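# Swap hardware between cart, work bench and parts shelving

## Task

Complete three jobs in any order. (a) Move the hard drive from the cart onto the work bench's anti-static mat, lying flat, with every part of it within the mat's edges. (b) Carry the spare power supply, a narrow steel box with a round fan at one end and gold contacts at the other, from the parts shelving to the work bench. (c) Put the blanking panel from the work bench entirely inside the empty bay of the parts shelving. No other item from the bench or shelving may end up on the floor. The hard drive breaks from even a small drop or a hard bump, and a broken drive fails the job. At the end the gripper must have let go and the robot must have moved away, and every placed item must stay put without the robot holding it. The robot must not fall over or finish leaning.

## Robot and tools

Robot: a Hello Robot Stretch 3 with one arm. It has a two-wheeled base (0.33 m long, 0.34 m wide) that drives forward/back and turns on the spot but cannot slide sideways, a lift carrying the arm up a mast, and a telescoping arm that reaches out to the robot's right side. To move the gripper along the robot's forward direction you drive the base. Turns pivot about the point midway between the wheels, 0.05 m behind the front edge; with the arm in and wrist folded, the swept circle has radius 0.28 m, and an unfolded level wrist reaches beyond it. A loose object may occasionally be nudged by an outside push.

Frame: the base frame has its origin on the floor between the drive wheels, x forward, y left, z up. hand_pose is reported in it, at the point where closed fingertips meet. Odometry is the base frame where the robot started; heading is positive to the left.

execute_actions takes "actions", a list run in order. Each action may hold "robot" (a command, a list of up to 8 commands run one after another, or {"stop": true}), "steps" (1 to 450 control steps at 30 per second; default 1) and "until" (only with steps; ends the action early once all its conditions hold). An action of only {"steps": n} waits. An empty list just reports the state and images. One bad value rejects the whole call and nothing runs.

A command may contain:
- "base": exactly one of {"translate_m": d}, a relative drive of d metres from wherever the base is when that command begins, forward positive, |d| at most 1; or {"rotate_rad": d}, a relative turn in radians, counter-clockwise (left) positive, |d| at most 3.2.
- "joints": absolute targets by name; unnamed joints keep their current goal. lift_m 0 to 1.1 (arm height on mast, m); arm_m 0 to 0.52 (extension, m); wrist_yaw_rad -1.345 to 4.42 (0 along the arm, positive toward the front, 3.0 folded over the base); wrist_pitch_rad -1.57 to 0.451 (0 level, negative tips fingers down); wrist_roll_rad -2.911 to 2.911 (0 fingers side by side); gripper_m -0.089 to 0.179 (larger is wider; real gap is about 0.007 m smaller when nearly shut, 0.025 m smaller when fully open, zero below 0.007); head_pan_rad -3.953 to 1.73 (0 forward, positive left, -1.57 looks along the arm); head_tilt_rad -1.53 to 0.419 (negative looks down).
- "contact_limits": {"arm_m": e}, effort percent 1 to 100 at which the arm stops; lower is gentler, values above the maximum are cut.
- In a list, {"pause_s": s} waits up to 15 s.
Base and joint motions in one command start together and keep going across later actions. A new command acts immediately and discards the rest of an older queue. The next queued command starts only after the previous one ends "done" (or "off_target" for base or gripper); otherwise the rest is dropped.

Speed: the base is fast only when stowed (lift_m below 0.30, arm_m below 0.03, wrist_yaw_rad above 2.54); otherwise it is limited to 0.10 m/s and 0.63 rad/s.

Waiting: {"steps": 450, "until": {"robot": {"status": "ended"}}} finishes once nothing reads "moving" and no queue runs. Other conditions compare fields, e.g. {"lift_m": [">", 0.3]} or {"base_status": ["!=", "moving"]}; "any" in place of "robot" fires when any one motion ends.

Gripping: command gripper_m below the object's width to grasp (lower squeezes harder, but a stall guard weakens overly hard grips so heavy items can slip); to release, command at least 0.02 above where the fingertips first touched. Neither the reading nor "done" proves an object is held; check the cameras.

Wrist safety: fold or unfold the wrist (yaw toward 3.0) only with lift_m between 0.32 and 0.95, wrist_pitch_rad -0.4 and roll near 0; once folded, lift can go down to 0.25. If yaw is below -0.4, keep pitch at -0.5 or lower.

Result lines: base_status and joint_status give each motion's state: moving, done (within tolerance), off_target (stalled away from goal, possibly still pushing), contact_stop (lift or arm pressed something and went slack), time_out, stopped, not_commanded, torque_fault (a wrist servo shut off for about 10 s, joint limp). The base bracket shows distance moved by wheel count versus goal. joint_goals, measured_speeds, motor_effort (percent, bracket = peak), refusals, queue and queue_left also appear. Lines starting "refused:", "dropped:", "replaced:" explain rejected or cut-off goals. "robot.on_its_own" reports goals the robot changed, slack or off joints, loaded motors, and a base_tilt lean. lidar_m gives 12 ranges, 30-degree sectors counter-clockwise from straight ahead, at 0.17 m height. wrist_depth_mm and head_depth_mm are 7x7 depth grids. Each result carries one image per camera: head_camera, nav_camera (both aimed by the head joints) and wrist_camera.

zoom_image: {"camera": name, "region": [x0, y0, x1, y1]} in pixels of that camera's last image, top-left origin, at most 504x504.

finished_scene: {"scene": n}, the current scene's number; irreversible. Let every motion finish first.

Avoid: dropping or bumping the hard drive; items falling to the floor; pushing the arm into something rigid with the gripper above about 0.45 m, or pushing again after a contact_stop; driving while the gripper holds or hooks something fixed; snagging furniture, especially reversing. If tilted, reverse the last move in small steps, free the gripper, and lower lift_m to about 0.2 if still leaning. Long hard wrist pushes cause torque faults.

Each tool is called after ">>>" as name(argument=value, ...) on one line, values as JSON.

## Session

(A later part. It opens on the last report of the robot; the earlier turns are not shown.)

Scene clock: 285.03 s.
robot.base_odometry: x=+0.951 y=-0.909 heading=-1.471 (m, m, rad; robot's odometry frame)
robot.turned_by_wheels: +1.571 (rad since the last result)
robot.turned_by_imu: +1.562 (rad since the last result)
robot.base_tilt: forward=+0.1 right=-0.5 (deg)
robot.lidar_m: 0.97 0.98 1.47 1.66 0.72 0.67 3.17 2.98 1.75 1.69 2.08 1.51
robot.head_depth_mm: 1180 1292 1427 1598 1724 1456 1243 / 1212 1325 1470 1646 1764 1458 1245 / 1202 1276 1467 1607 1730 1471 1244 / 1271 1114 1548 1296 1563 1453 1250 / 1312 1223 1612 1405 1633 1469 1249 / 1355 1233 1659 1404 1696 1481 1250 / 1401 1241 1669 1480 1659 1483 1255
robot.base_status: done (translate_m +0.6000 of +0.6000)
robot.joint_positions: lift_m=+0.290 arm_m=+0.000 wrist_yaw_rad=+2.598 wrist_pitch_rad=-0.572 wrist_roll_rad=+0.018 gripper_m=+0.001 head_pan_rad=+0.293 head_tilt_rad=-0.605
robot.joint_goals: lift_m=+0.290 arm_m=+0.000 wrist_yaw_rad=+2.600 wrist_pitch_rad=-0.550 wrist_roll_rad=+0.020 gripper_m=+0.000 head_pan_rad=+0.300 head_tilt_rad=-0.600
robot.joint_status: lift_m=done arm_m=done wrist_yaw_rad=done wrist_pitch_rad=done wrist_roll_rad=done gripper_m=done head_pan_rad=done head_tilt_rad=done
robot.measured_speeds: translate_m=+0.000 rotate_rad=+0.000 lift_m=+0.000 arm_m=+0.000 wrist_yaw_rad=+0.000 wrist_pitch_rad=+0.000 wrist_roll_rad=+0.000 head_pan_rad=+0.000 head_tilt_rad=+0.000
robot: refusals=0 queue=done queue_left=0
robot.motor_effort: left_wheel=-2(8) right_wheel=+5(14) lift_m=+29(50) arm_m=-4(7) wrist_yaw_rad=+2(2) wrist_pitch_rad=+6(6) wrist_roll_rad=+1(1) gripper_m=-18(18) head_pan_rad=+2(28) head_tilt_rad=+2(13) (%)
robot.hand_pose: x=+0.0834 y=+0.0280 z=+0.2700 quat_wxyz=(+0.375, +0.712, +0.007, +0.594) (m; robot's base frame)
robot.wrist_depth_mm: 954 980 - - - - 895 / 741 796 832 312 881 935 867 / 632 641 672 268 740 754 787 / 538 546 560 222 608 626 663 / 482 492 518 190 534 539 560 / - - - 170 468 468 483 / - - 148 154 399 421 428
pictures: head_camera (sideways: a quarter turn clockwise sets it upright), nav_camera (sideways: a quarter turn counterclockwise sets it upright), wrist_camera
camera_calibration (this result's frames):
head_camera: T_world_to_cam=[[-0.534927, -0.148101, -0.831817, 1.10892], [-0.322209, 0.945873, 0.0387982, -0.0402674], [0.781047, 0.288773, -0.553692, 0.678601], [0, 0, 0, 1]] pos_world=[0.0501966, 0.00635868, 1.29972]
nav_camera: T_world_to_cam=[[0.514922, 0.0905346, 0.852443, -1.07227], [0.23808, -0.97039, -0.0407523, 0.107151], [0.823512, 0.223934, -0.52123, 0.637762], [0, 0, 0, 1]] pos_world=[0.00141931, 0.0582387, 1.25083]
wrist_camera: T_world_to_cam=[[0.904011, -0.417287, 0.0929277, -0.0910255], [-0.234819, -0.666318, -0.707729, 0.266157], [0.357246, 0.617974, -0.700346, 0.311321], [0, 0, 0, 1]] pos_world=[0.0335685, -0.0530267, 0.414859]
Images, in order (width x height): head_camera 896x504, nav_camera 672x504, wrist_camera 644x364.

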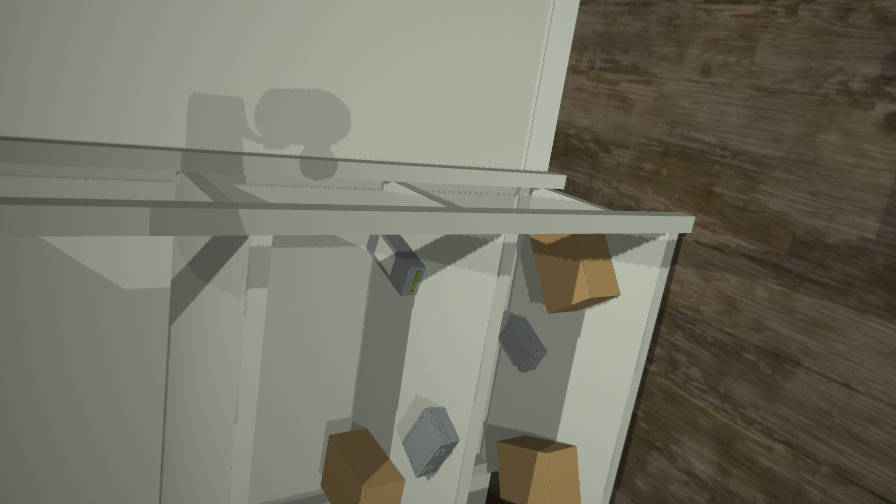

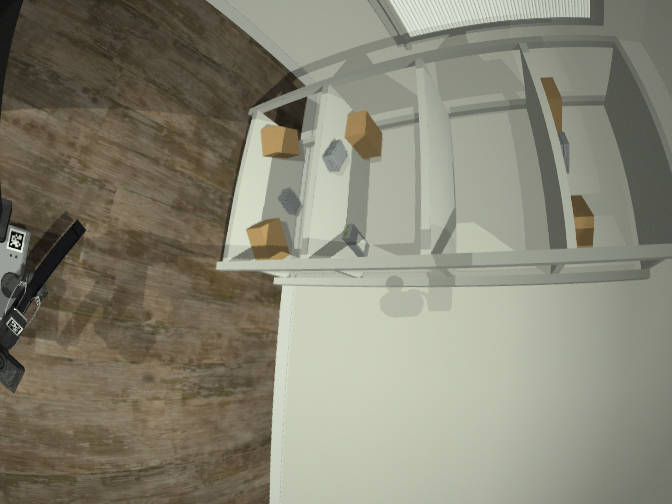

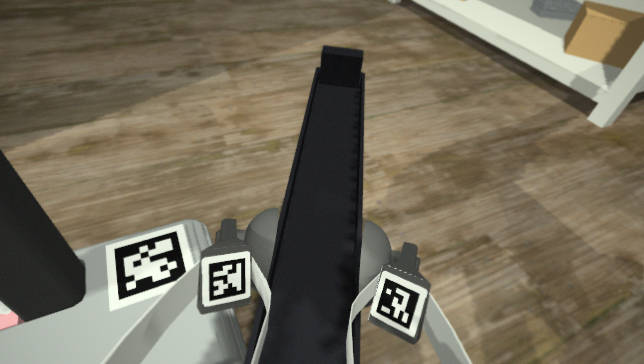

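>>> execute_actions(actions=[{"robot":[{"base":{"translate_m":0.535}},{"base":{"rotate_rad":1.58},"joints":{"head_pan_rad":-1.2,"head_tilt_rad":-0.5}},{"base":{"translate_m":0.2}},{"base":{"translate_m":0.32},"joints":{"lift_m":0.6}},{"joints":{"lift_m":0.92,"wrist_yaw_rad":1.57}},{"joints":{"lift_m":1.07}},{"joints":{"arm_m":0.15}}],"steps":450,"until":{"robot":{"status":"ended"}}},{"steps":300,"until":{"robot":{"status":"ended"}}}])

Scene clock: 311.00 s.
robot.base_odometry: x=+1.522 y=-1.385 heading=+0.109 (m, m, rad; robot's odometry frame)
robot.turned_by_wheels: +1.580 (rad since the last result)
robot.turned_by_imu: +1.570 (rad since the last result)
robot.base_tilt: forward=+0.1 right=-0.5 (deg)
robot.lidar_m: 1.14 1.19 1.08 1.04 3.72 2.28 2.40 1.31 0.49 0.51 0.63 0.73
robot.head_depth_mm: 741 797 850 - 463 339 775 / 766 829 879 - 474 354 777 / 792 859 913 636 377 859 760 / 825 895 939 639 386 883 750 / 858 933 980 641 535 915 801 / 866 936 962 645 432 939 845 / 922 1022 1109 645 437 946 1023
robot.base_status: done (translate_m +0.3200 of +0.3200)
robot.joint_positions: lift_m=+1.070 arm_m=+0.150 wrist_yaw_rad=+1.571 wrist_pitch_rad=-0.573 wrist_roll_rad=+0.018 gripper_m=+0.001 head_pan_rad=-1.193 head_tilt_rad=-0.507
robot.joint_goals: lift_m=+1.070 arm_m=+0.150 wrist_yaw_rad=+1.570 wrist_pitch_rad=-0.550 wrist_roll_rad=+0.020 gripper_m=+0.000 head_pan_rad=-1.200 head_tilt_rad=-0.500
robot.joint_status: lift_m=done arm_m=done wrist_yaw_rad=done wrist_pitch_rad=done wrist_roll_rad=done gripper_m=done head_pan_rad=done head_tilt_rad=done
robot.measured_speeds: translate_m=+0.000 rotate_rad=+0.000 lift_m=+0.000 arm_m=+0.000 wrist_yaw_rad=+0.000 wrist_pitch_rad=+0.000 wrist_roll_rad=+0.000 head_pan_rad=+0.000 head_tilt_rad=+0.000
robot: refusals=0 queue=done queue_left=0
robot.motor_effort: left_wheel=-3(9) right_wheel=+5(16) lift_m=+48(49) arm_m=+4(4) wrist_yaw_rad=-1(6) wrist_pitch_rad=+6(7) wrist_roll_rad=+1(2) gripper_m=-18(17) head_pan_rad=-2(29) head_tilt_rad=+3(15) (%)
robot.hand_pose: x=+0.1809 y=-0.2948 z=+1.0492 quat_wxyz=(+0.618, +0.624, -0.343, +0.333) (m; robot's base frame)
robot.wrist_depth_mm: - - - - 973 999 851 / - - - 311 - 444 478 / - - - 268 641 358 378 / - - - 222 - 298 309 / - - - 189 - 264 262 / - - - 171 764 235 228 / - - - 154 648 213 203
pictures: head_camera (sideways: a quarter turn clockwise sets it upright), nav_camera (sideways: a quarter turn counterclockwise sets it upright), wrist_camera
camera_calibration (this result's frames):
head_camera: T_world_to_cam=[[-0.161877, 0.442487, -0.882044, 1.17214], [0.913891, 0.404433, 0.0351667, -0.0430845], [0.372289, -0.800399, -0.469853, 0.572011], [0, 0, 0, 1]] pos_world=[0.0161644, -0.0433962, 1.30416]
nav_camera: T_world_to_cam=[[0.102145, -0.42571, 0.899076, -1.13057], [-0.945212, -0.323247, -0.0456709, 0.120778], [0.310066, -0.845152, -0.435404, 0.529219], [0, 0, 0, 1]] pos_world=[0.0655491, 0.00501541, 1.25241]
wrist_camera: T_world_to_cam=[[0.11017, -0.989566, 0.0928507, -0.411345], [-0.692275, -0.143432, -0.707236, 0.861853], [0.713174, 0.0136378, -0.700854, 0.77966], [0, 0, 0, 1]] pos_world=[0.0859233, -0.294069, 1.19415]
Images, in order (width x height): head_camera 896x504, nav_camera 672x504, wrist_camera 644x364.

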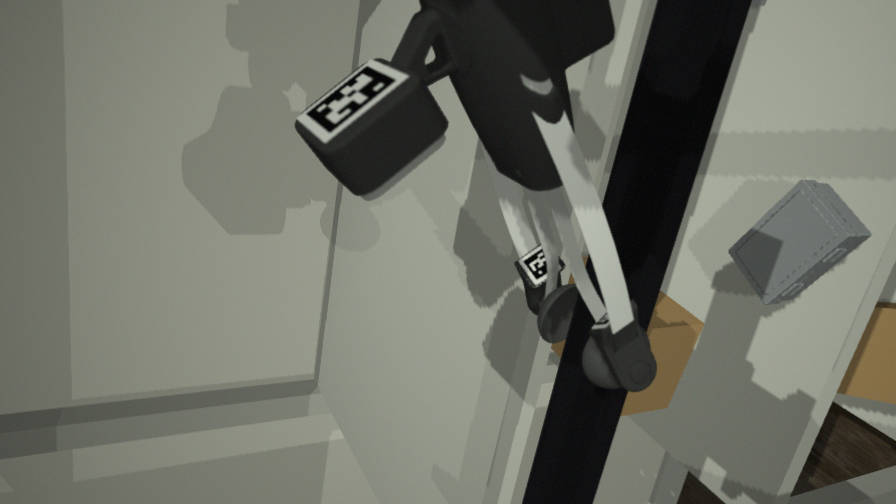

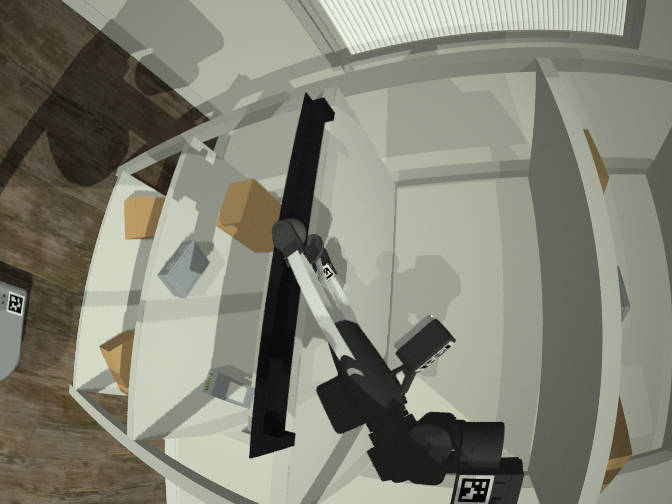

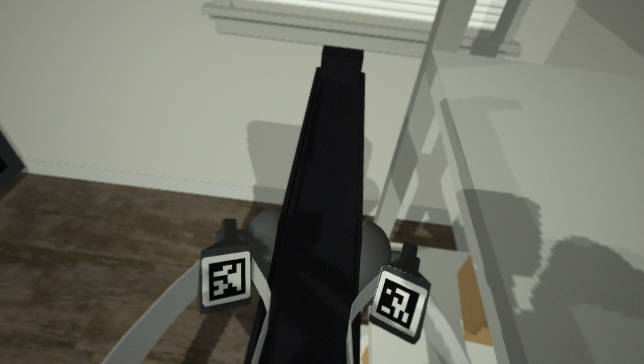

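>>> execute_actions(actions=[{"robot":[{"joints":{"arm_m":0.43}},{"joints":{"lift_m":1.045}}],"steps":300,"until":{"robot":{"status":"ended"}}},{"robot":[{"joints":{"lift_m":1.04}},{"joints":{"lift_m":1.035}},{"joints":{"lift_m":1.031}},{"joints":{"lift_m":1.027}},{"joints":{"lift_m":1.023}}],"steps":120,"until":{"robot":{"wrist_pitch_rad":[">",-0.563]}}},{"robot":{"stop":true},"steps":10}])

Scene clock: 323.03 s.
robot.base_odometry: x=+1.522 y=-1.385 heading=+0.108 (m, m, rad; robot's odometry frame)
robot.turned_by_wheels: -0.001 (rad since the last result)
robot.turned_by_imu: -0.002 (rad since the last result)
robot.base_tilt: forward=-0.2 right=-0.4 (deg)
robot.lidar_m: 1.14 1.19 1.08 1.04 3.70 2.27 2.39 1.31 0.49 0.51 0.63 0.73
robot.head_depth_mm: 739 797 - 599 471 934 776 / 767 829 881 583 490 933 776 / 794 860 913 602 511 936 760 / 824 896 938 634 534 938 747 / 856 935 981 641 956 913 800 / 870 938 963 644 1030 942 845 / 923 1022 1109 647 1451 942 1020
robot.base_status: done (translate_m +0.3200 of +0.3200)
robot.joint_positions: lift_m=+1.032 arm_m=+0.430 wrist_yaw_rad=+1.570 wrist_pitch_rad=-0.559 wrist_roll_rad=+0.018 gripper_m=+0.001 head_pan_rad=-1.193 head_tilt_rad=-0.507
robot.joint_goals: lift_m=+1.031 arm_m=+0.430 wrist_yaw_rad=+1.570 wrist_pitch_rad=-0.550 wrist_roll_rad=+0.020 gripper_m=+0.000 head_pan_rad=-1.200 head_tilt_rad=-0.500
robot.joint_status: lift_m=stopped arm_m=done wrist_yaw_rad=done wrist_pitch_rad=done wrist_roll_rad=done gripper_m=done head_pan_rad=done head_tilt_rad=done
robot.measured_speeds: translate_m=+0.000 rotate_rad=+0.000 lift_m=+0.000 arm_m=+0.000 wrist_yaw_rad=+0.000 wrist_pitch_rad=+0.000 wrist_roll_rad=+0.000 head_pan_rad=+0.000 head_tilt_rad=+0.000
robot: refusals=0 queue=stopped queue_left=0
robot.on_its_own: right_wheel is at rest, and its effort (+26) is outside its rest range (-18 to +18)
robot.motor_effort: left_wheel=-9(9) right_wheel=+26(26) lift_m=+21(47) arm_m=+4(3) wrist_yaw_rad=+1(0) wrist_pitch_rad=+3(7) wrist_roll_rad=+1(1) gripper_m=-19(19) head_pan_rad=-2(2) head_tilt_rad=+3(3) (%)
robot.hand_pose: x=+0.1831 y=-0.5750 z=+1.0140 quat_wxyz=(+0.616, +0.621, -0.348, +0.337) (m; robot's base frame)
robot.wrist_depth_mm: - - 456 448 977 678 446 / - - 320 310 355 377 414 / - 256 263 265 284 296 315 / - 215 221 220 238 246 256 / 186 186 196 189 206 209 215 / 160 165 161 169 182 183 188 / 145 146 149 151 153 162 165
pictures: head_camera (sideways: a quarter turn clockwise sets it upright), nav_camera (sideways: a quarter turn counterclockwise sets it upright), wrist_camera
camera_calibration (this result's frames):
head_camera: T_world_to_cam=[[-0.16184, 0.4425, -0.882044, 1.17214], [0.913925, 0.404357, 0.0351667, -0.0430847], [0.372222, -0.800431, -0.469853, 0.572011], [0, 0, 0, 1]] pos_world=[0.0161607, -0.043397, 1.30416]
nav_camera: T_world_to_cam=[[0.102109, -0.425719, 0.899076, -1.13057], [-0.945239, -0.323168, -0.0456709, 0.120778], [0.309996, -0.845178, -0.435404, 0.52922], [0, 0, 0, 1]] pos_world=[0.0655496, 0.00501042, 1.25241]
wrist_camera: T_world_to_cam=[[0.108312, -0.989626, 0.094389, -0.686771], [-0.68234, -0.143057, -0.716901, 0.806515], [0.722967, 0.0132436, -0.690756, 0.744971], [0, 0, 0, 1]] pos_world=[0.0861131, -0.574135, 1.15761]
Images, in order (width x height): head_camera 896x504, nav_camera 672x504, wrist_camera 644x364.

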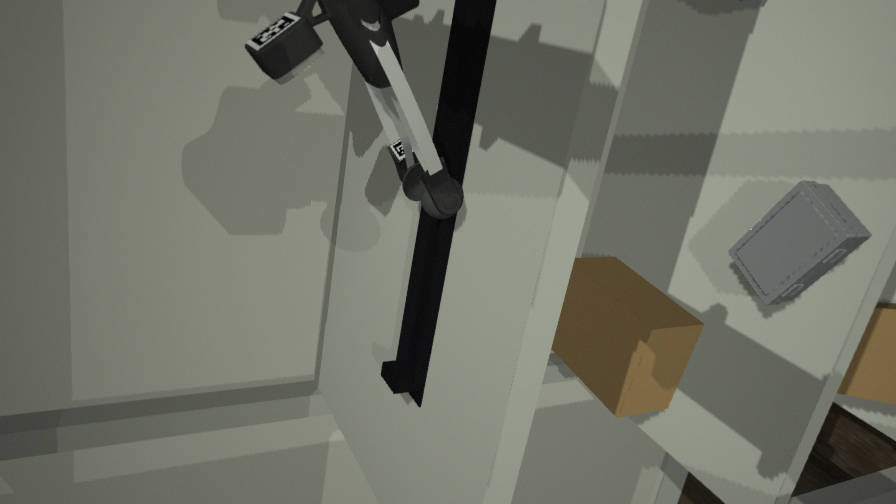

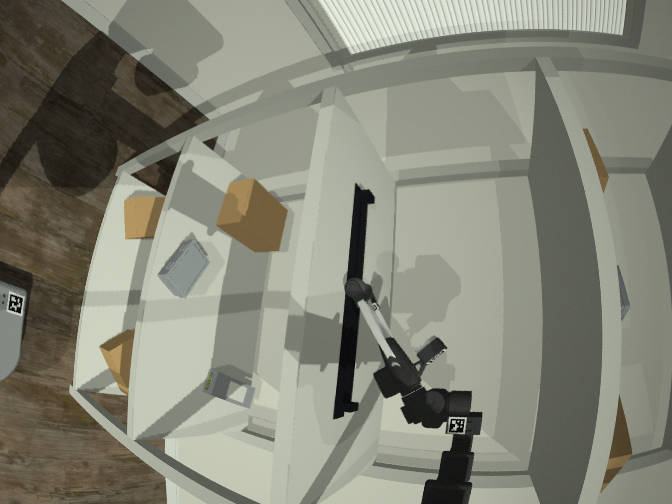

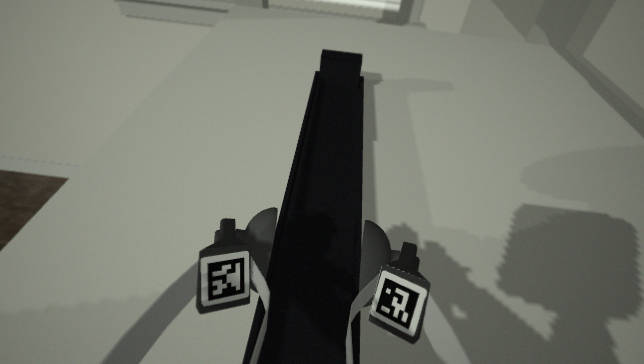

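>>> execute_actions(actions=[{"robot":[{"joints":{"gripper_m":0.10}},{"joints":{"lift_m":1.08}},{"joints":{"arm_m":0.0}},{"joints":{"lift_m":0.68,"wrist_yaw_rad":-0.4,"wrist_pitch_rad":-0.5,"gripper_m":0.14,"head_pan_rad":-1.7,"head_tilt_rad":-0.85}},{"joints":{"arm_m":0.12}}],"steps":450,"until":{"robot":{"status":"ended"}}}])

Scene clock: 340.87 s.
robot.base_odometry: x=+1.522 y=-1.385 heading=+0.109 (m, m, rad; robot's odometry frame)
robot.turned_by_wheels: +0.001 (rad since the last result)
robot.turned_by_imu: -0.001 (rad since the last result)
robot.base_tilt: forward=-0.1 right=-0.6 (deg)
robot.lidar_m: 1.14 1.19 1.07 1.03 3.68 2.29 2.40 1.31 0.49 0.51 0.63 0.73
robot.head_depth_mm: 839 618 502 1262 813 1290 - / 762 597 504 1290 917 - 1121 / 777 601 497 1004 - - 1136 / 777 580 492 981 - 1167 1140 / 775 579 495 1013 862 1186 1141 / 765 608 488 1015 849 1192 1133 / 758 612 483 1021 816 1155 1134
robot.base_status: done (translate_m +0.3200 of +0.3200)
robot.joint_positions: lift_m=+0.680 arm_m=+0.120 wrist_yaw_rad=-0.399 wrist_pitch_rad=-0.518 wrist_roll_rad=+0.018 gripper_m=+0.140 head_pan_rad=-1.693 head_tilt_rad=-0.839
robot.joint_goals: lift_m=+0.680 arm_m=+0.120 wrist_yaw_rad=-0.400 wrist_pitch_rad=-0.500 wrist_roll_rad=+0.020 gripper_m=+0.140 head_pan_rad=-1.700 head_tilt_rad=-0.850
robot.joint_status: lift_m=done arm_m=done wrist_yaw_rad=done wrist_pitch_rad=done wrist_roll_rad=done gripper_m=done head_pan_rad=done head_tilt_rad=done
robot.measured_speeds: translate_m=+0.000 rotate_rad=+0.000 lift_m=+0.000 arm_m=+0.000 wrist_yaw_rad=+0.000 wrist_pitch_rad=+0.000 wrist_roll_rad=+0.000 head_pan_rad=+0.000 head_tilt_rad=+0.000
robot: refusals=0 queue=done queue_left=0
robot.motor_effort: left_wheel=-2(9) right_wheel=+4(26) lift_m=+29(47) arm_m=+4(5) wrist_yaw_rad=-1(1) wrist_pitch_rad=+5(6) wrist_roll_rad=+1(1) gripper_m=+1(93) head_pan_rad=-3(19) head_tilt_rad=-5(24) (%)
robot.hand_pose: x=-0.1033 y=-0.4588 z=+0.6712 quat_wxyz=(+0.628, +0.040, -0.711, -0.314) (m; robot's base frame)
robot.wrist_depth_mm: 458 488 515 538 627 684 759 / 498 526 555 592 693 803 878 / 437 453 427 497 820 889 966 / 366 382 380 411 900 - 178 / 318 329 335 347 378 - 182 / 285 283 297 304 314 221 206 / 245 254 262 268 278 - 883
pictures: head_camera (sideways: a quarter turn clockwise sets it upright), nav_camera (sideways: a quarter turn counterclockwise sets it upright), wrist_camera
camera_calibration (this result's frames):
head_camera: T_world_to_cam=[[0.101976, 0.726013, -0.680079, 0.907257], [0.99426, -0.0966257, 0.0459343, -0.0575753], [-0.0323642, -0.680859, -0.731699, 0.915111], [0, 0, 0, 1]] pos_world=[-0.00565644, -0.0411811, 1.28924]
nav_camera: T_world_to_cam=[[-0.147285, -0.690217, 0.708454, -0.880533], [-0.982995, 0.181565, -0.0274706, 0.0972975], [-0.10967, -0.700453, -0.705222, 0.882803], [0, 0, 0, 1]] pos_world=[0.0627703, -0.00706178, 1.24906]
wrist_camera: T_world_to_cam=[[-0.952684, 0.287473, 0.0987518, -0.0350642], [0.121099, 0.656949, -0.744146, 0.85028], [-0.278797, -0.696977, -0.660678, 0.264183], [0, 0, 0, 1]] pos_world=[-0.06272, -0.364381, 0.810735]
Images, in order (width x height): head_camera 896x504, nav_camera 672x504, wrist_camera 644x364.

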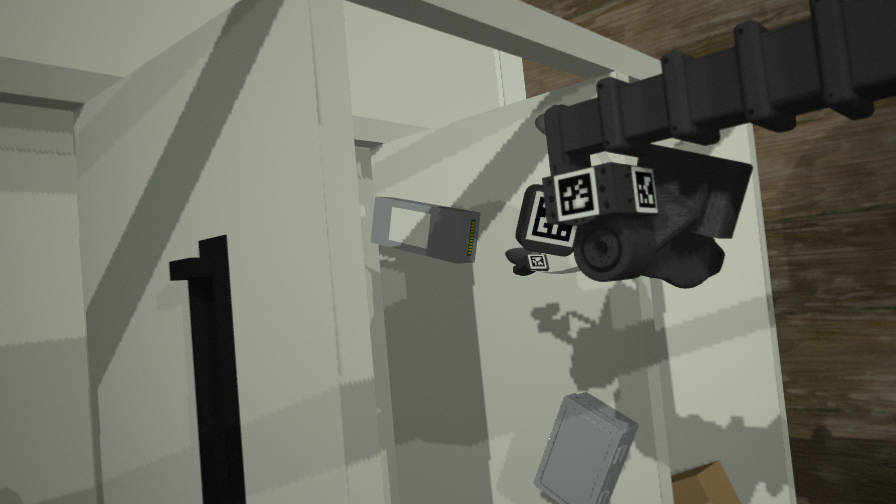

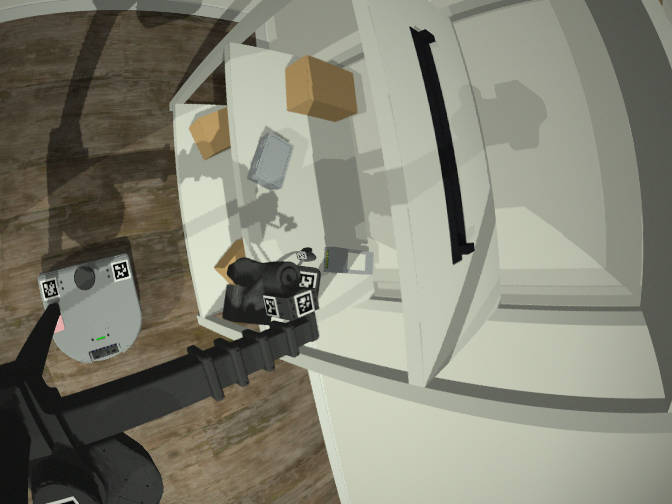

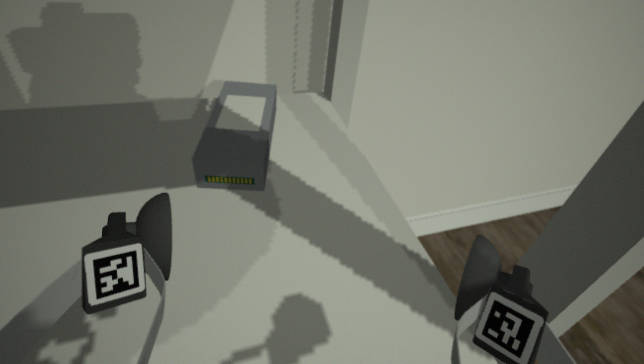

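>>> execute_actions(actions=[{"robot":[{"base":{"translate_m":-0.027},"joints":{"arm_m":0.405,"wrist_yaw_rad":-0.255}},{"joints":{"lift_m":0.62}}],"steps":300,"until":{"robot":{"status":"ended"}}}])

Scene clock: 363.73 s.
robot.base_odometry: x=+1.495 y=-1.388 heading=+0.109 (m, m, rad; robot's odometry frame)
robot.turned_by_wheels: +0.000 (rad since the last result)
robot.turned_by_imu: -0.001 (rad since the last result)
robot.base_tilt: forward=-0.1 right=-0.7 (deg)
robot.lidar_m: 1.17 1.21 1.08 1.04 3.19 2.26 2.41 1.30 0.47 0.51 0.65 0.69
robot.head_depth_mm: 839 941 501 624 1405 1279 1153 / 756 597 503 1330 842 - - / 778 599 494 1018 843 1201 1140 / 779 604 491 963 863 1172 1140 / 771 578 493 1012 865 1190 1142 / 765 608 488 1016 864 1198 1133 / 756 611 483 1018 816 1172 1134
robot.base_status: done (translate_m -0.0270 of -0.0270)
robot.joint_positions: lift_m=+0.620 arm_m=+0.405 wrist_yaw_rad=-0.256 wrist_pitch_rad=-0.518 wrist_roll_rad=+0.018 gripper_m=+0.140 head_pan_rad=-1.693 head_tilt_rad=-0.839
robot.joint_goals: lift_m=+0.620 arm_m=+0.405 wrist_yaw_rad=-0.255 wrist_pitch_rad=-0.500 wrist_roll_rad=+0.020 gripper_m=+0.140 head_pan_rad=-1.700 head_tilt_rad=-0.850
robot.joint_status: lift_m=done arm_m=done wrist_yaw_rad=done wrist_pitch_rad=done wrist_roll_rad=done gripper_m=done head_pan_rad=done head_tilt_rad=done
robot.measured_speeds: translate_m=+0.000 rotate_rad=+0.000 lift_m=+0.000 arm_m=+0.000 wrist_yaw_rad=+0.000 wrist_pitch_rad=+0.000 wrist_roll_rad=+0.000 head_pan_rad=+0.000 head_tilt_rad=+0.000
robot: refusals=0 queue=done queue_left=0
robot.motor_effort: left_wheel=-2(5) right_wheel=+4(6) lift_m=+29(29) arm_m=+3(4) wrist_yaw_rad=+2(5) wrist_pitch_rad=+5(5) wrist_roll_rad=+1(1) gripper_m=+1(0) head_pan_rad=-2(2) head_tilt_rad=-5(5) (%)
robot.hand_pose: x=-0.0749 y=-0.7535 z=+0.6113 quat_wxyz=(+0.649, +0.090, -0.706, -0.268) (m; robot's base frame)
robot.wrist_depth_mm: 228 238 248 259 273 277 201 / 252 262 273 288 304 251 327 / 278 292 304 322 340 258 387 / 303 319 337 340 365 288 450 / 244 256 258 216 273 479 549 / 219 217 223 186 237 615 693 / 192 196 191 166 211 - 794
pictures: head_camera (sideways: a quarter turn clockwise sets it upright), nav_camera (sideways: a quarter turn counterclockwise sets it upright), wrist_camera
camera_calibration (this result's frames):
head_camera: T_world_to_cam=[[0.10205, 0.726072, -0.680004, 0.907159], [0.994251, -0.0967206, 0.0459368, -0.0575786], [-0.0324169, -0.680782, -0.731768, 0.915202], [0, 0, 0, 1]] pos_world=[-0.00566002, -0.0411788, 1.28923]
nav_camera: T_world_to_cam=[[-0.147357, -0.690275, 0.708383, -0.880438], [-0.982978, 0.181657, -0.0274644, 0.0972893], [-0.109725, -0.700372, -0.705294, 0.882898], [0, 0, 0, 1]] pos_world=[0.0627703, -0.00706156, 1.24906]
wrist_camera: T_world_to_cam=[[-0.983868, 0.149153, 0.0987772, -0.0239265], [0.0264357, 0.667305, -0.744315, 0.996656], [-0.176931, -0.729696, -0.660484, 0.00994413], [0, 0, 0, 1]] pos_world=[-0.0481284, -0.654249, 0.750757]
Images, in order (width x height): head_camera 896x504, nav_camera 672x504, wrist_camera 644x364.

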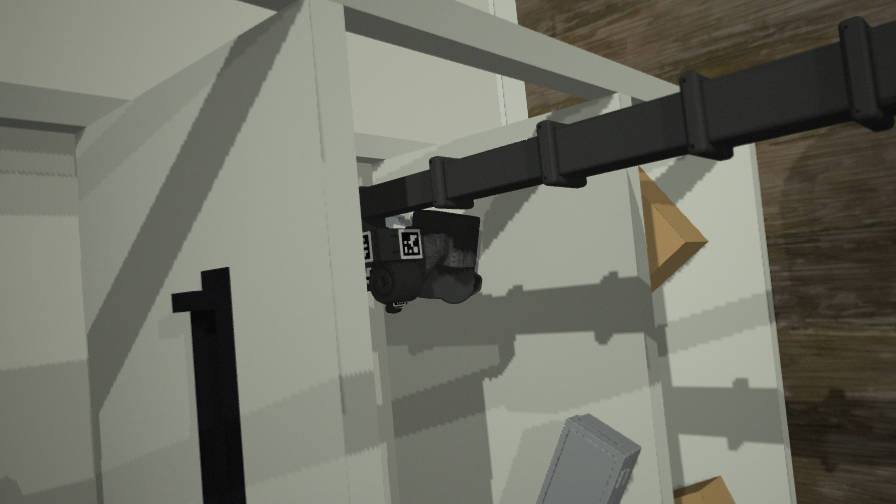

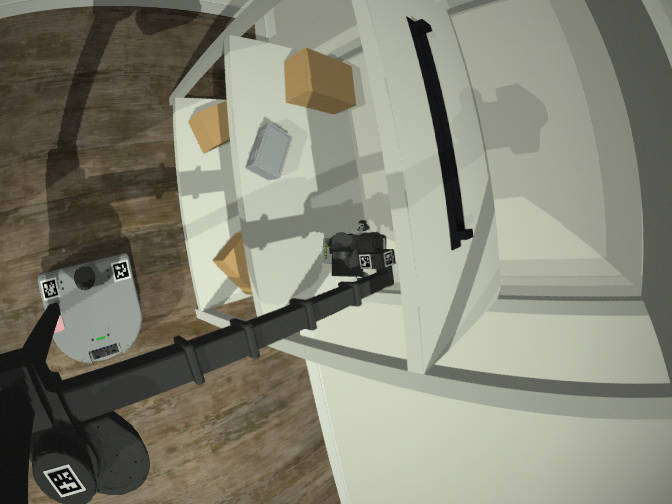

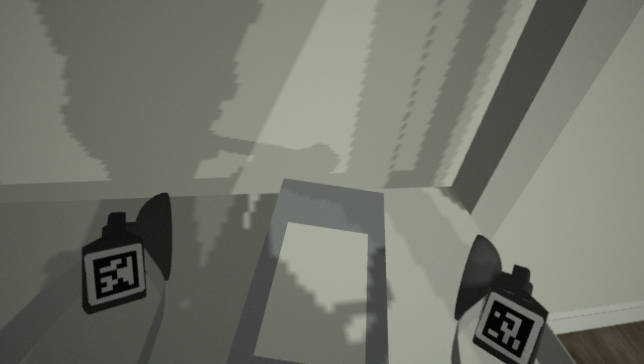

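>>> execute_actions(actions=[{"robot":[{"base":{"translate_m":-0.008},"joints":{"arm_m":0.417,"lift_m":0.585}},{"joints":{"lift_m":0.569}},{"joints":{"gripper_m":0.085}},{"joints":{"gripper_m":0.03}},{"pause_s":0.5},{"joints":{"lift_m":0.59}},{"joints":{"lift_m":0.62}},{"pause_s":0.5}],"steps":450,"until":{"robot":{"status":"ended"}}}])

Scene clock: 378.97 s.
robot.base_odometry: x=+1.487 y=-1.389 heading=+0.109 (m, m, rad; robot's odometry frame)
robot.turned_by_wheels: +0.000 (rad since the last result)
robot.turned_by_imu: -0.001 (rad since the last result)
robot.base_tilt: forward=-0.2 right=-0.3 (deg)
robot.lidar_m: 1.18 1.23 1.07 1.04 3.17 2.24 2.41 1.31 0.47 0.50 0.65 0.69
robot.head_depth_mm: 838 943 500 608 1407 1278 1151 / 769 597 503 1337 841 - - / 777 600 493 1033 842 1209 1136 / 778 602 491 955 862 1171 1138 / 772 579 493 1012 865 1186 1141 / 764 609 487 1015 866 1192 1135 / 757 610 483 1020 816 1169 1136
robot.base_status: done (translate_m -0.0080 of -0.0080)
robot.joint_positions: lift_m=+0.619 arm_m=+0.417 wrist_yaw_rad=-0.255 wrist_pitch_rad=-0.573 wrist_roll_rad=+0.020 gripper_m=+0.034 head_pan_rad=-1.693 head_tilt_rad=-0.839
robot.joint_goals: lift_m=+0.620 arm_m=+0.417 wrist_yaw_rad=-0.255 wrist_pitch_rad=-0.500 wrist_roll_rad=+0.020 gripper_m=+0.033 head_pan_rad=-1.700 head_tilt_rad=-0.850
robot.joint_status: lift_m=done arm_m=done wrist_yaw_rad=done wrist_pitch_rad=done wrist_roll_rad=done gripper_m=done head_pan_rad=done head_tilt_rad=done
robot.measured_speeds: translate_m=+0.000 rotate_rad=+0.000 lift_m=+0.000 arm_m=+0.000 wrist_yaw_rad=+0.000 wrist_pitch_rad=+0.000 wrist_roll_rad=+0.000 head_pan_rad=+0.000 head_tilt_rad=+0.000
robot: refusals=0 queue=done queue_left=0
robot.motor_effort: left_wheel=-2(3) right_wheel=+4(7) lift_m=+54(54) arm_m=+2(2) wrist_yaw_rad=+0(1) wrist_pitch_rad=+21(22) wrist_roll_rad=+0(1) gripper_m=-20(99) head_pan_rad=-2(3) head_tilt_rad=-5(5) (%)
robot.hand_pose: x=-0.0725 y=-0.7574 z=+0.5989 quat_wxyz=(+0.640, +0.110, -0.704, -0.286) (m; robot's base frame)
robot.wrist_depth_mm: 225 233 242 254 265 270 191 / 249 258 270 282 298 246 223 / 278 288 301 186 330 251 392 / 295 267 265 165 278 286 464 / 225 232 147 149 158 487 582 / 202 205 134 135 138 232 745 / 184 184 124 124 130 204 785
pictures: head_camera (sideways: a quarter turn clockwise sets it upright), nav_camera (sideways: a quarter turn counterclockwise sets it upright), wrist_camera
camera_calibration (this result's frames):
head_camera: T_world_to_cam=[[0.102052, 0.726072, -0.680003, 0.907158], [0.994251, -0.0967228, 0.0459368, -0.0575786], [-0.0324184, -0.680782, -0.731768, 0.915202], [0, 0, 0, 1]] pos_world=[-0.00566011, -0.0411787, 1.28923]
nav_camera: T_world_to_cam=[[-0.147358, -0.690275, 0.708383, -0.880438], [-0.982978, 0.181659, -0.0274644, 0.0972893], [-0.109726, -0.700372, -0.705294, 0.882898], [0, 0, 0, 1]] pos_world=[0.0627703, -0.00706168, 1.24906]
wrist_camera: T_world_to_cam=[[-0.985414, 0.144103, 0.0905143, -0.0186994], [0.038278, 0.705969, -0.707207, 0.997891], [-0.165811, -0.693428, -0.701188, 0.0519689], [0, 0, 0, 1]] pos_world=[-0.0480069, -0.665749, 0.743848]
Images, in order (width x height): head_camera 896x504, nav_camera 672x504, wrist_camera 644x364.

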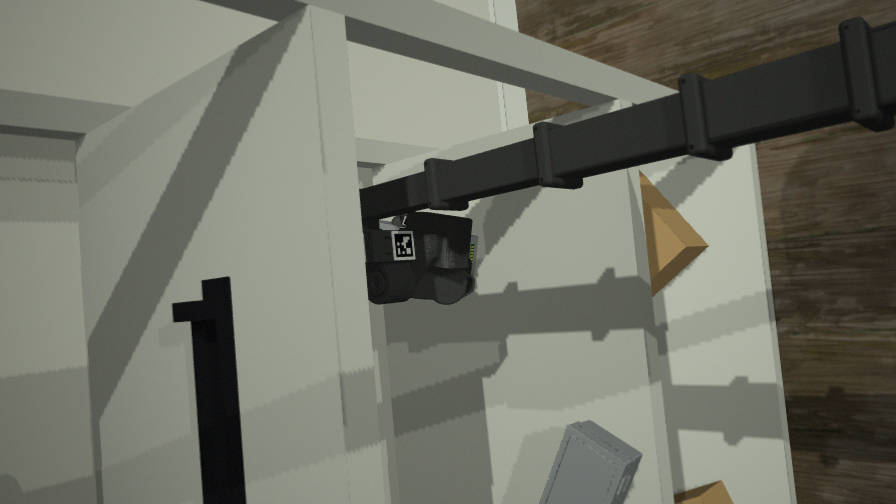

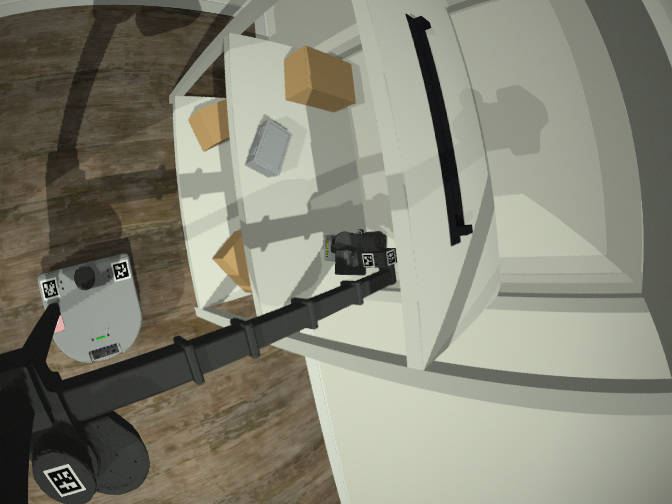

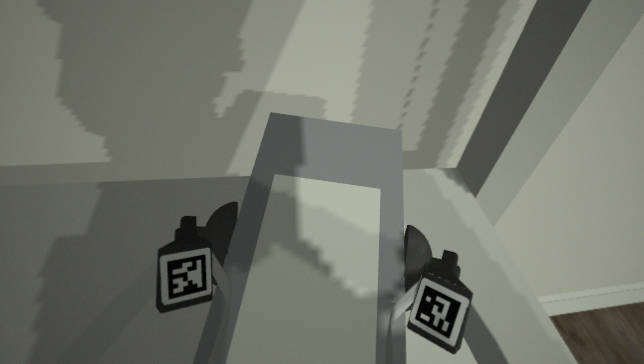

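>>> execute_actions(actions=[{"robot":{"joints":{"lift_m":0.58}},"steps":100,"until":{"robot":{"status":"ended"}}},{"robot":{"joints":{"lift_m":0.569}},"steps":100,"until":{"robot":{"status":"ended"}}},{"robot":{"joints":{"gripper_m":0.13}},"steps":100,"until":{"robot":{"status":"ended"}}},{"robot":{"base":{"translate_m":0.002},"joints":{"arm_m":0.400,"lift_m":0.569}},"steps":100,"until":{"robot":{"status":"ended"}}}])

Scene clock: 388.23 s.
robot.base_odometry: x=+1.489 y=-1.389 heading=+0.109 (m, m, rad; robot's odometry frame)
robot.turned_by_wheels: +0.000 (rad since the last result)
robot.turned_by_imu: -0.001 (rad since the last result)
robot.base_tilt: forward=+0.1 right=-0.5 (deg)
robot.lidar_m: 1.18 1.22 1.07 1.04 3.18 2.25 2.40 1.30 0.47 0.51 0.65 0.69
robot.head_depth_mm: 839 944 500 609 1406 1274 1144 / 770 597 503 1334 839 1093 - / 777 600 495 1030 852 1205 1139 / 777 603 492 - 862 1169 1138 / 773 579 494 1014 863 1186 1142 / 765 609 487 1016 863 1196 1132 / 756 611 483 1019 815 1171 1133
robot.base_status: done (translate_m +0.0020 of +0.0020)
robot.joint_positions: lift_m=+0.569 arm_m=+0.400 wrist_yaw_rad=-0.255 wrist_pitch_rad=-0.513 wrist_roll_rad=+0.020 gripper_m=+0.130 head_pan_rad=-1.693 head_tilt_rad=-0.839
robot.joint_goals: lift_m=+0.569 arm_m=+0.400 wrist_yaw_rad=-0.255 wrist_pitch_rad=-0.500 wrist_roll_rad=+0.020 gripper_m=+0.130 head_pan_rad=-1.700 head_tilt_rad=-0.850
robot.joint_status: lift_m=done arm_m=done wrist_yaw_rad=done wrist_pitch_rad=done wrist_roll_rad=done gripper_m=done head_pan_rad=done head_tilt_rad=done
robot.measured_speeds: translate_m=+0.000 rotate_rad=+0.000 lift_m=+0.000 arm_m=+0.000 wrist_yaw_rad=+0.000 wrist_pitch_rad=+0.000 wrist_roll_rad=+0.000 head_pan_rad=+0.000 head_tilt_rad=+0.000
robot: refusals=0 queue=done queue_left=0
robot.motor_effort: left_wheel=-2(4) right_wheel=+4(11) lift_m=+28(54) arm_m=-5(6) wrist_yaw_rad=+0(0) wrist_pitch_rad=+4(21) wrist_roll_rad=+0(1) gripper_m=+0(93) head_pan_rad=-2(3) head_tilt_rad=-5(5) (%)
robot.hand_pose: x=-0.0748 y=-0.7497 z=+0.5612 quat_wxyz=(+0.649, +0.089, -0.708, -0.266) (m; robot's base frame)
robot.wrist_depth_mm: 233 242 252 264 278 276 205 / 256 266 279 290 308 241 341 / 273 288 302 214 335 259 391 / 214 222 220 176 240 274 461 / 186 - 156 150 204 220 560 / 166 - 128 130 175 195 662 / 142 148 112 116 153 - 169
pictures: head_camera (sideways: a quarter turn clockwise sets it upright), nav_camera (sideways: a quarter turn counterclockwise sets it upright), wrist_camera
camera_calibration (this result's frames):
head_camera: T_world_to_cam=[[0.102064, 0.72609, -0.679983, 0.907131], [0.994249, -0.096738, 0.0459376, -0.0575795], [-0.0324254, -0.680761, -0.731788, 0.915227], [0, 0, 0, 1]] pos_world=[-0.00566064, -0.0411782, 1.28923]
nav_camera: T_world_to_cam=[[-0.147371, -0.690293, 0.708363, -0.880412], [-0.982975, 0.181674, -0.0274627, 0.0972871], [-0.109734, -0.70035, -0.705314, 0.882924], [0, 0, 0, 1]] pos_world=[0.0627703, -0.00706099, 1.24906]
wrist_camera: T_world_to_cam=[[-0.984001, 0.149538, 0.0968479, -0.0180495], [0.0273185, 0.663813, -0.747399, 0.956022], [-0.176054, -0.732796, -0.657278, -0.0244053], [0, 0, 0, 1]] pos_world=[-0.0481744, -0.649805, 0.700238]
Images, in order (width x height): head_camera 896x504, nav_camera 672x504, wrist_camera 644x364.

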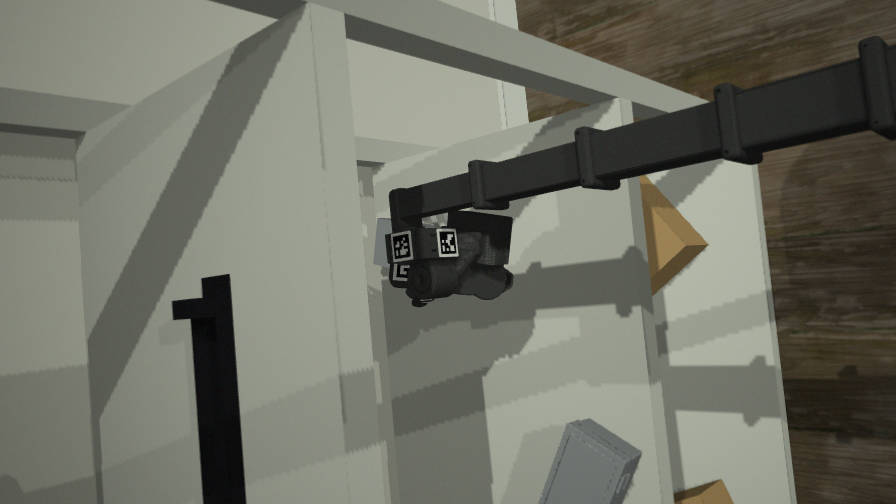

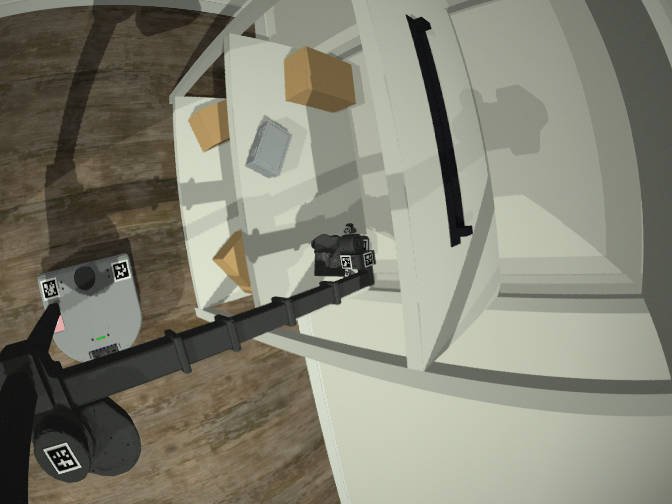

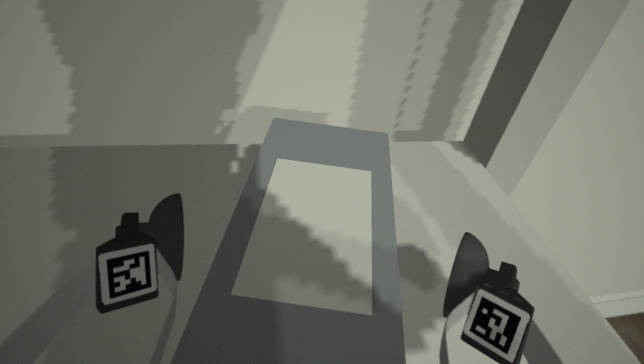

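>>> execute_actions(actions=[{"robot":[{"joints":{"gripper_m":0.085}},{"joints":{"gripper_m":0.03}},{"pause_s":0.5},{"joints":{"lift_m":0.59}},{"joints":{"lift_m":0.62}},{"pause_s":1.0}],"steps":450,"until":{"robot":{"status":"ended"}}}])

Scene clock: 399.77 s.
robot.base_odometry: x=+1.489 y=-1.389 heading=+0.109 (m, m, rad; robot's odometry frame)
robot.turned_by_wheels: +0.000 (rad since the last result)
robot.turned_by_imu: -0.001 (rad since the last result)
robot.base_tilt: forward=+0.0 right=-0.4 (deg)
robot.lidar_m: 1.18 1.22 1.08 1.04 3.17 2.25 2.41 1.30 0.47 0.51 0.65 0.69
robot.head_depth_mm: 836 943 500 608 1404 1277 1152 / 771 596 502 1333 838 - - / 776 599 494 1030 843 1204 1138 / 777 603 491 954 861 1173 1141 / 772 579 493 1011 864 1191 1144 / 765 608 487 1014 866 1192 1133 / 759 612 483 1018 815 1170 1133
robot.base_status: done (translate_m +0.0020 of +0.0020)
robot.joint_positions: lift_m=+0.619 arm_m=+0.400 wrist_yaw_rad=-0.253 wrist_pitch_rad=-0.578 wrist_roll_rad=+0.021 gripper_m=+0.034 head_pan_rad=-1.693 head_tilt_rad=-0.839
robot.joint_goals: lift_m=+0.620 arm_m=+0.400 wrist_yaw_rad=-0.255 wrist_pitch_rad=-0.500 wrist_roll_rad=+0.020 gripper_m=+0.033 head_pan_rad=-1.700 head_tilt_rad=-0.850
robot.joint_status: lift_m=done arm_m=done wrist_yaw_rad=done wrist_pitch_rad=done wrist_roll_rad=done gripper_m=done head_pan_rad=done head_tilt_rad=done
robot.measured_speeds: translate_m=+0.000 rotate_rad=+0.000 lift_m=+0.000 arm_m=+0.000 wrist_yaw_rad=+0.000 wrist_pitch_rad=+0.000 wrist_roll_rad=+0.000 head_pan_rad=+0.000 head_tilt_rad=+0.000
robot: refusals=0 queue=done queue_left=0
robot.motor_effort: left_wheel=-2(3) right_wheel=+3(4) lift_m=+54(56) arm_m=-5(5) wrist_yaw_rad=-2(8) wrist_pitch_rad=+22(22) wrist_roll_rad=+0(0) gripper_m=-21(99) head_pan_rad=-3(2) head_tilt_rad=-5(5) (%)
robot.hand_pose: x=-0.0720 y=-0.7402 z=+0.5979 quat_wxyz=(+0.640, +0.112, -0.704, -0.287) (m; robot's base frame)
robot.wrist_depth_mm: 239 248 259 271 284 278 213 / 265 275 289 303 316 246 351 / 295 308 325 211 355 271 413 / 258 264 267 177 284 310 494 / 224 231 150 153 239 512 614 / 201 207 131 134 137 230 780 / 184 183 118 119 124 203 766
pictures: head_camera (sideways: a quarter turn clockwise sets it upright), nav_camera (sideways: a quarter turn counterclockwise sets it upright), wrist_camera
camera_calibration (this result's frames):
head_camera: T_world_to_cam=[[0.102064, 0.72609, -0.679983, 0.907131], [0.994249, -0.0967381, 0.0459376, -0.0575795], [-0.0324255, -0.680761, -0.731788, 0.915227], [0, 0, 0, 1]] pos_world=[-0.00566065, -0.0411782, 1.28923]
nav_camera: T_world_to_cam=[[-0.147371, -0.690293, 0.708363, -0.880412], [-0.982975, 0.181674, -0.0274627, 0.0972871], [-0.109734, -0.70035, -0.705314, 0.882924], [0, 0, 0, 1]] pos_world=[0.0627703, -0.00706099, 1.24906]
wrist_camera: T_world_to_cam=[[-0.985734, 0.142385, 0.0897478, -0.0214598], [0.0383291, 0.709122, -0.704043, 0.985497], [-0.163888, -0.690559, -0.704463, 0.0675613], [0, 0, 0, 1]] pos_world=[-0.0478544, -0.649127, 0.743353]
Images, in order (width x height): head_camera 896x504, nav_camera 672x504, wrist_camera 644x364.

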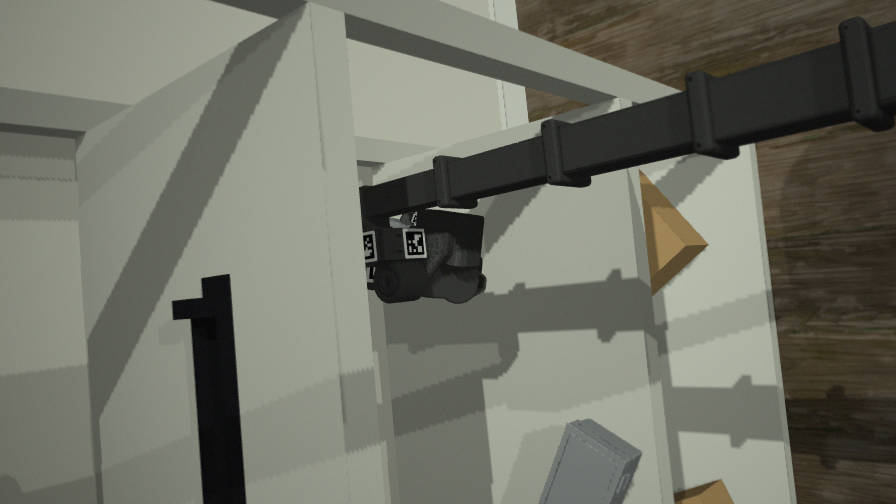

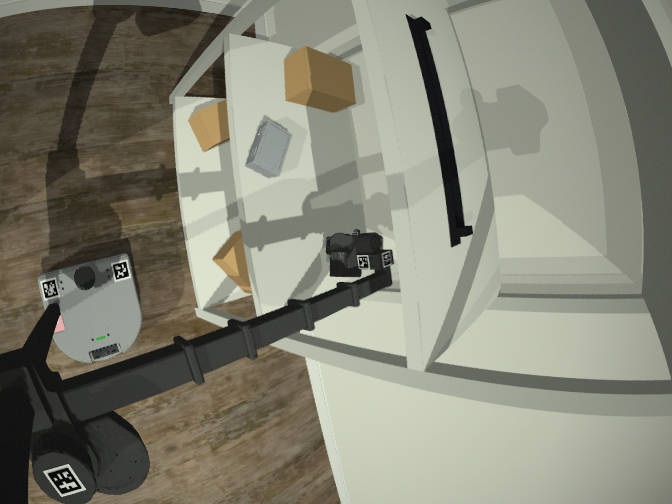

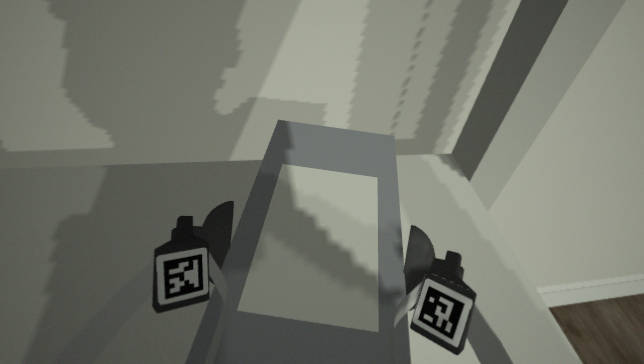

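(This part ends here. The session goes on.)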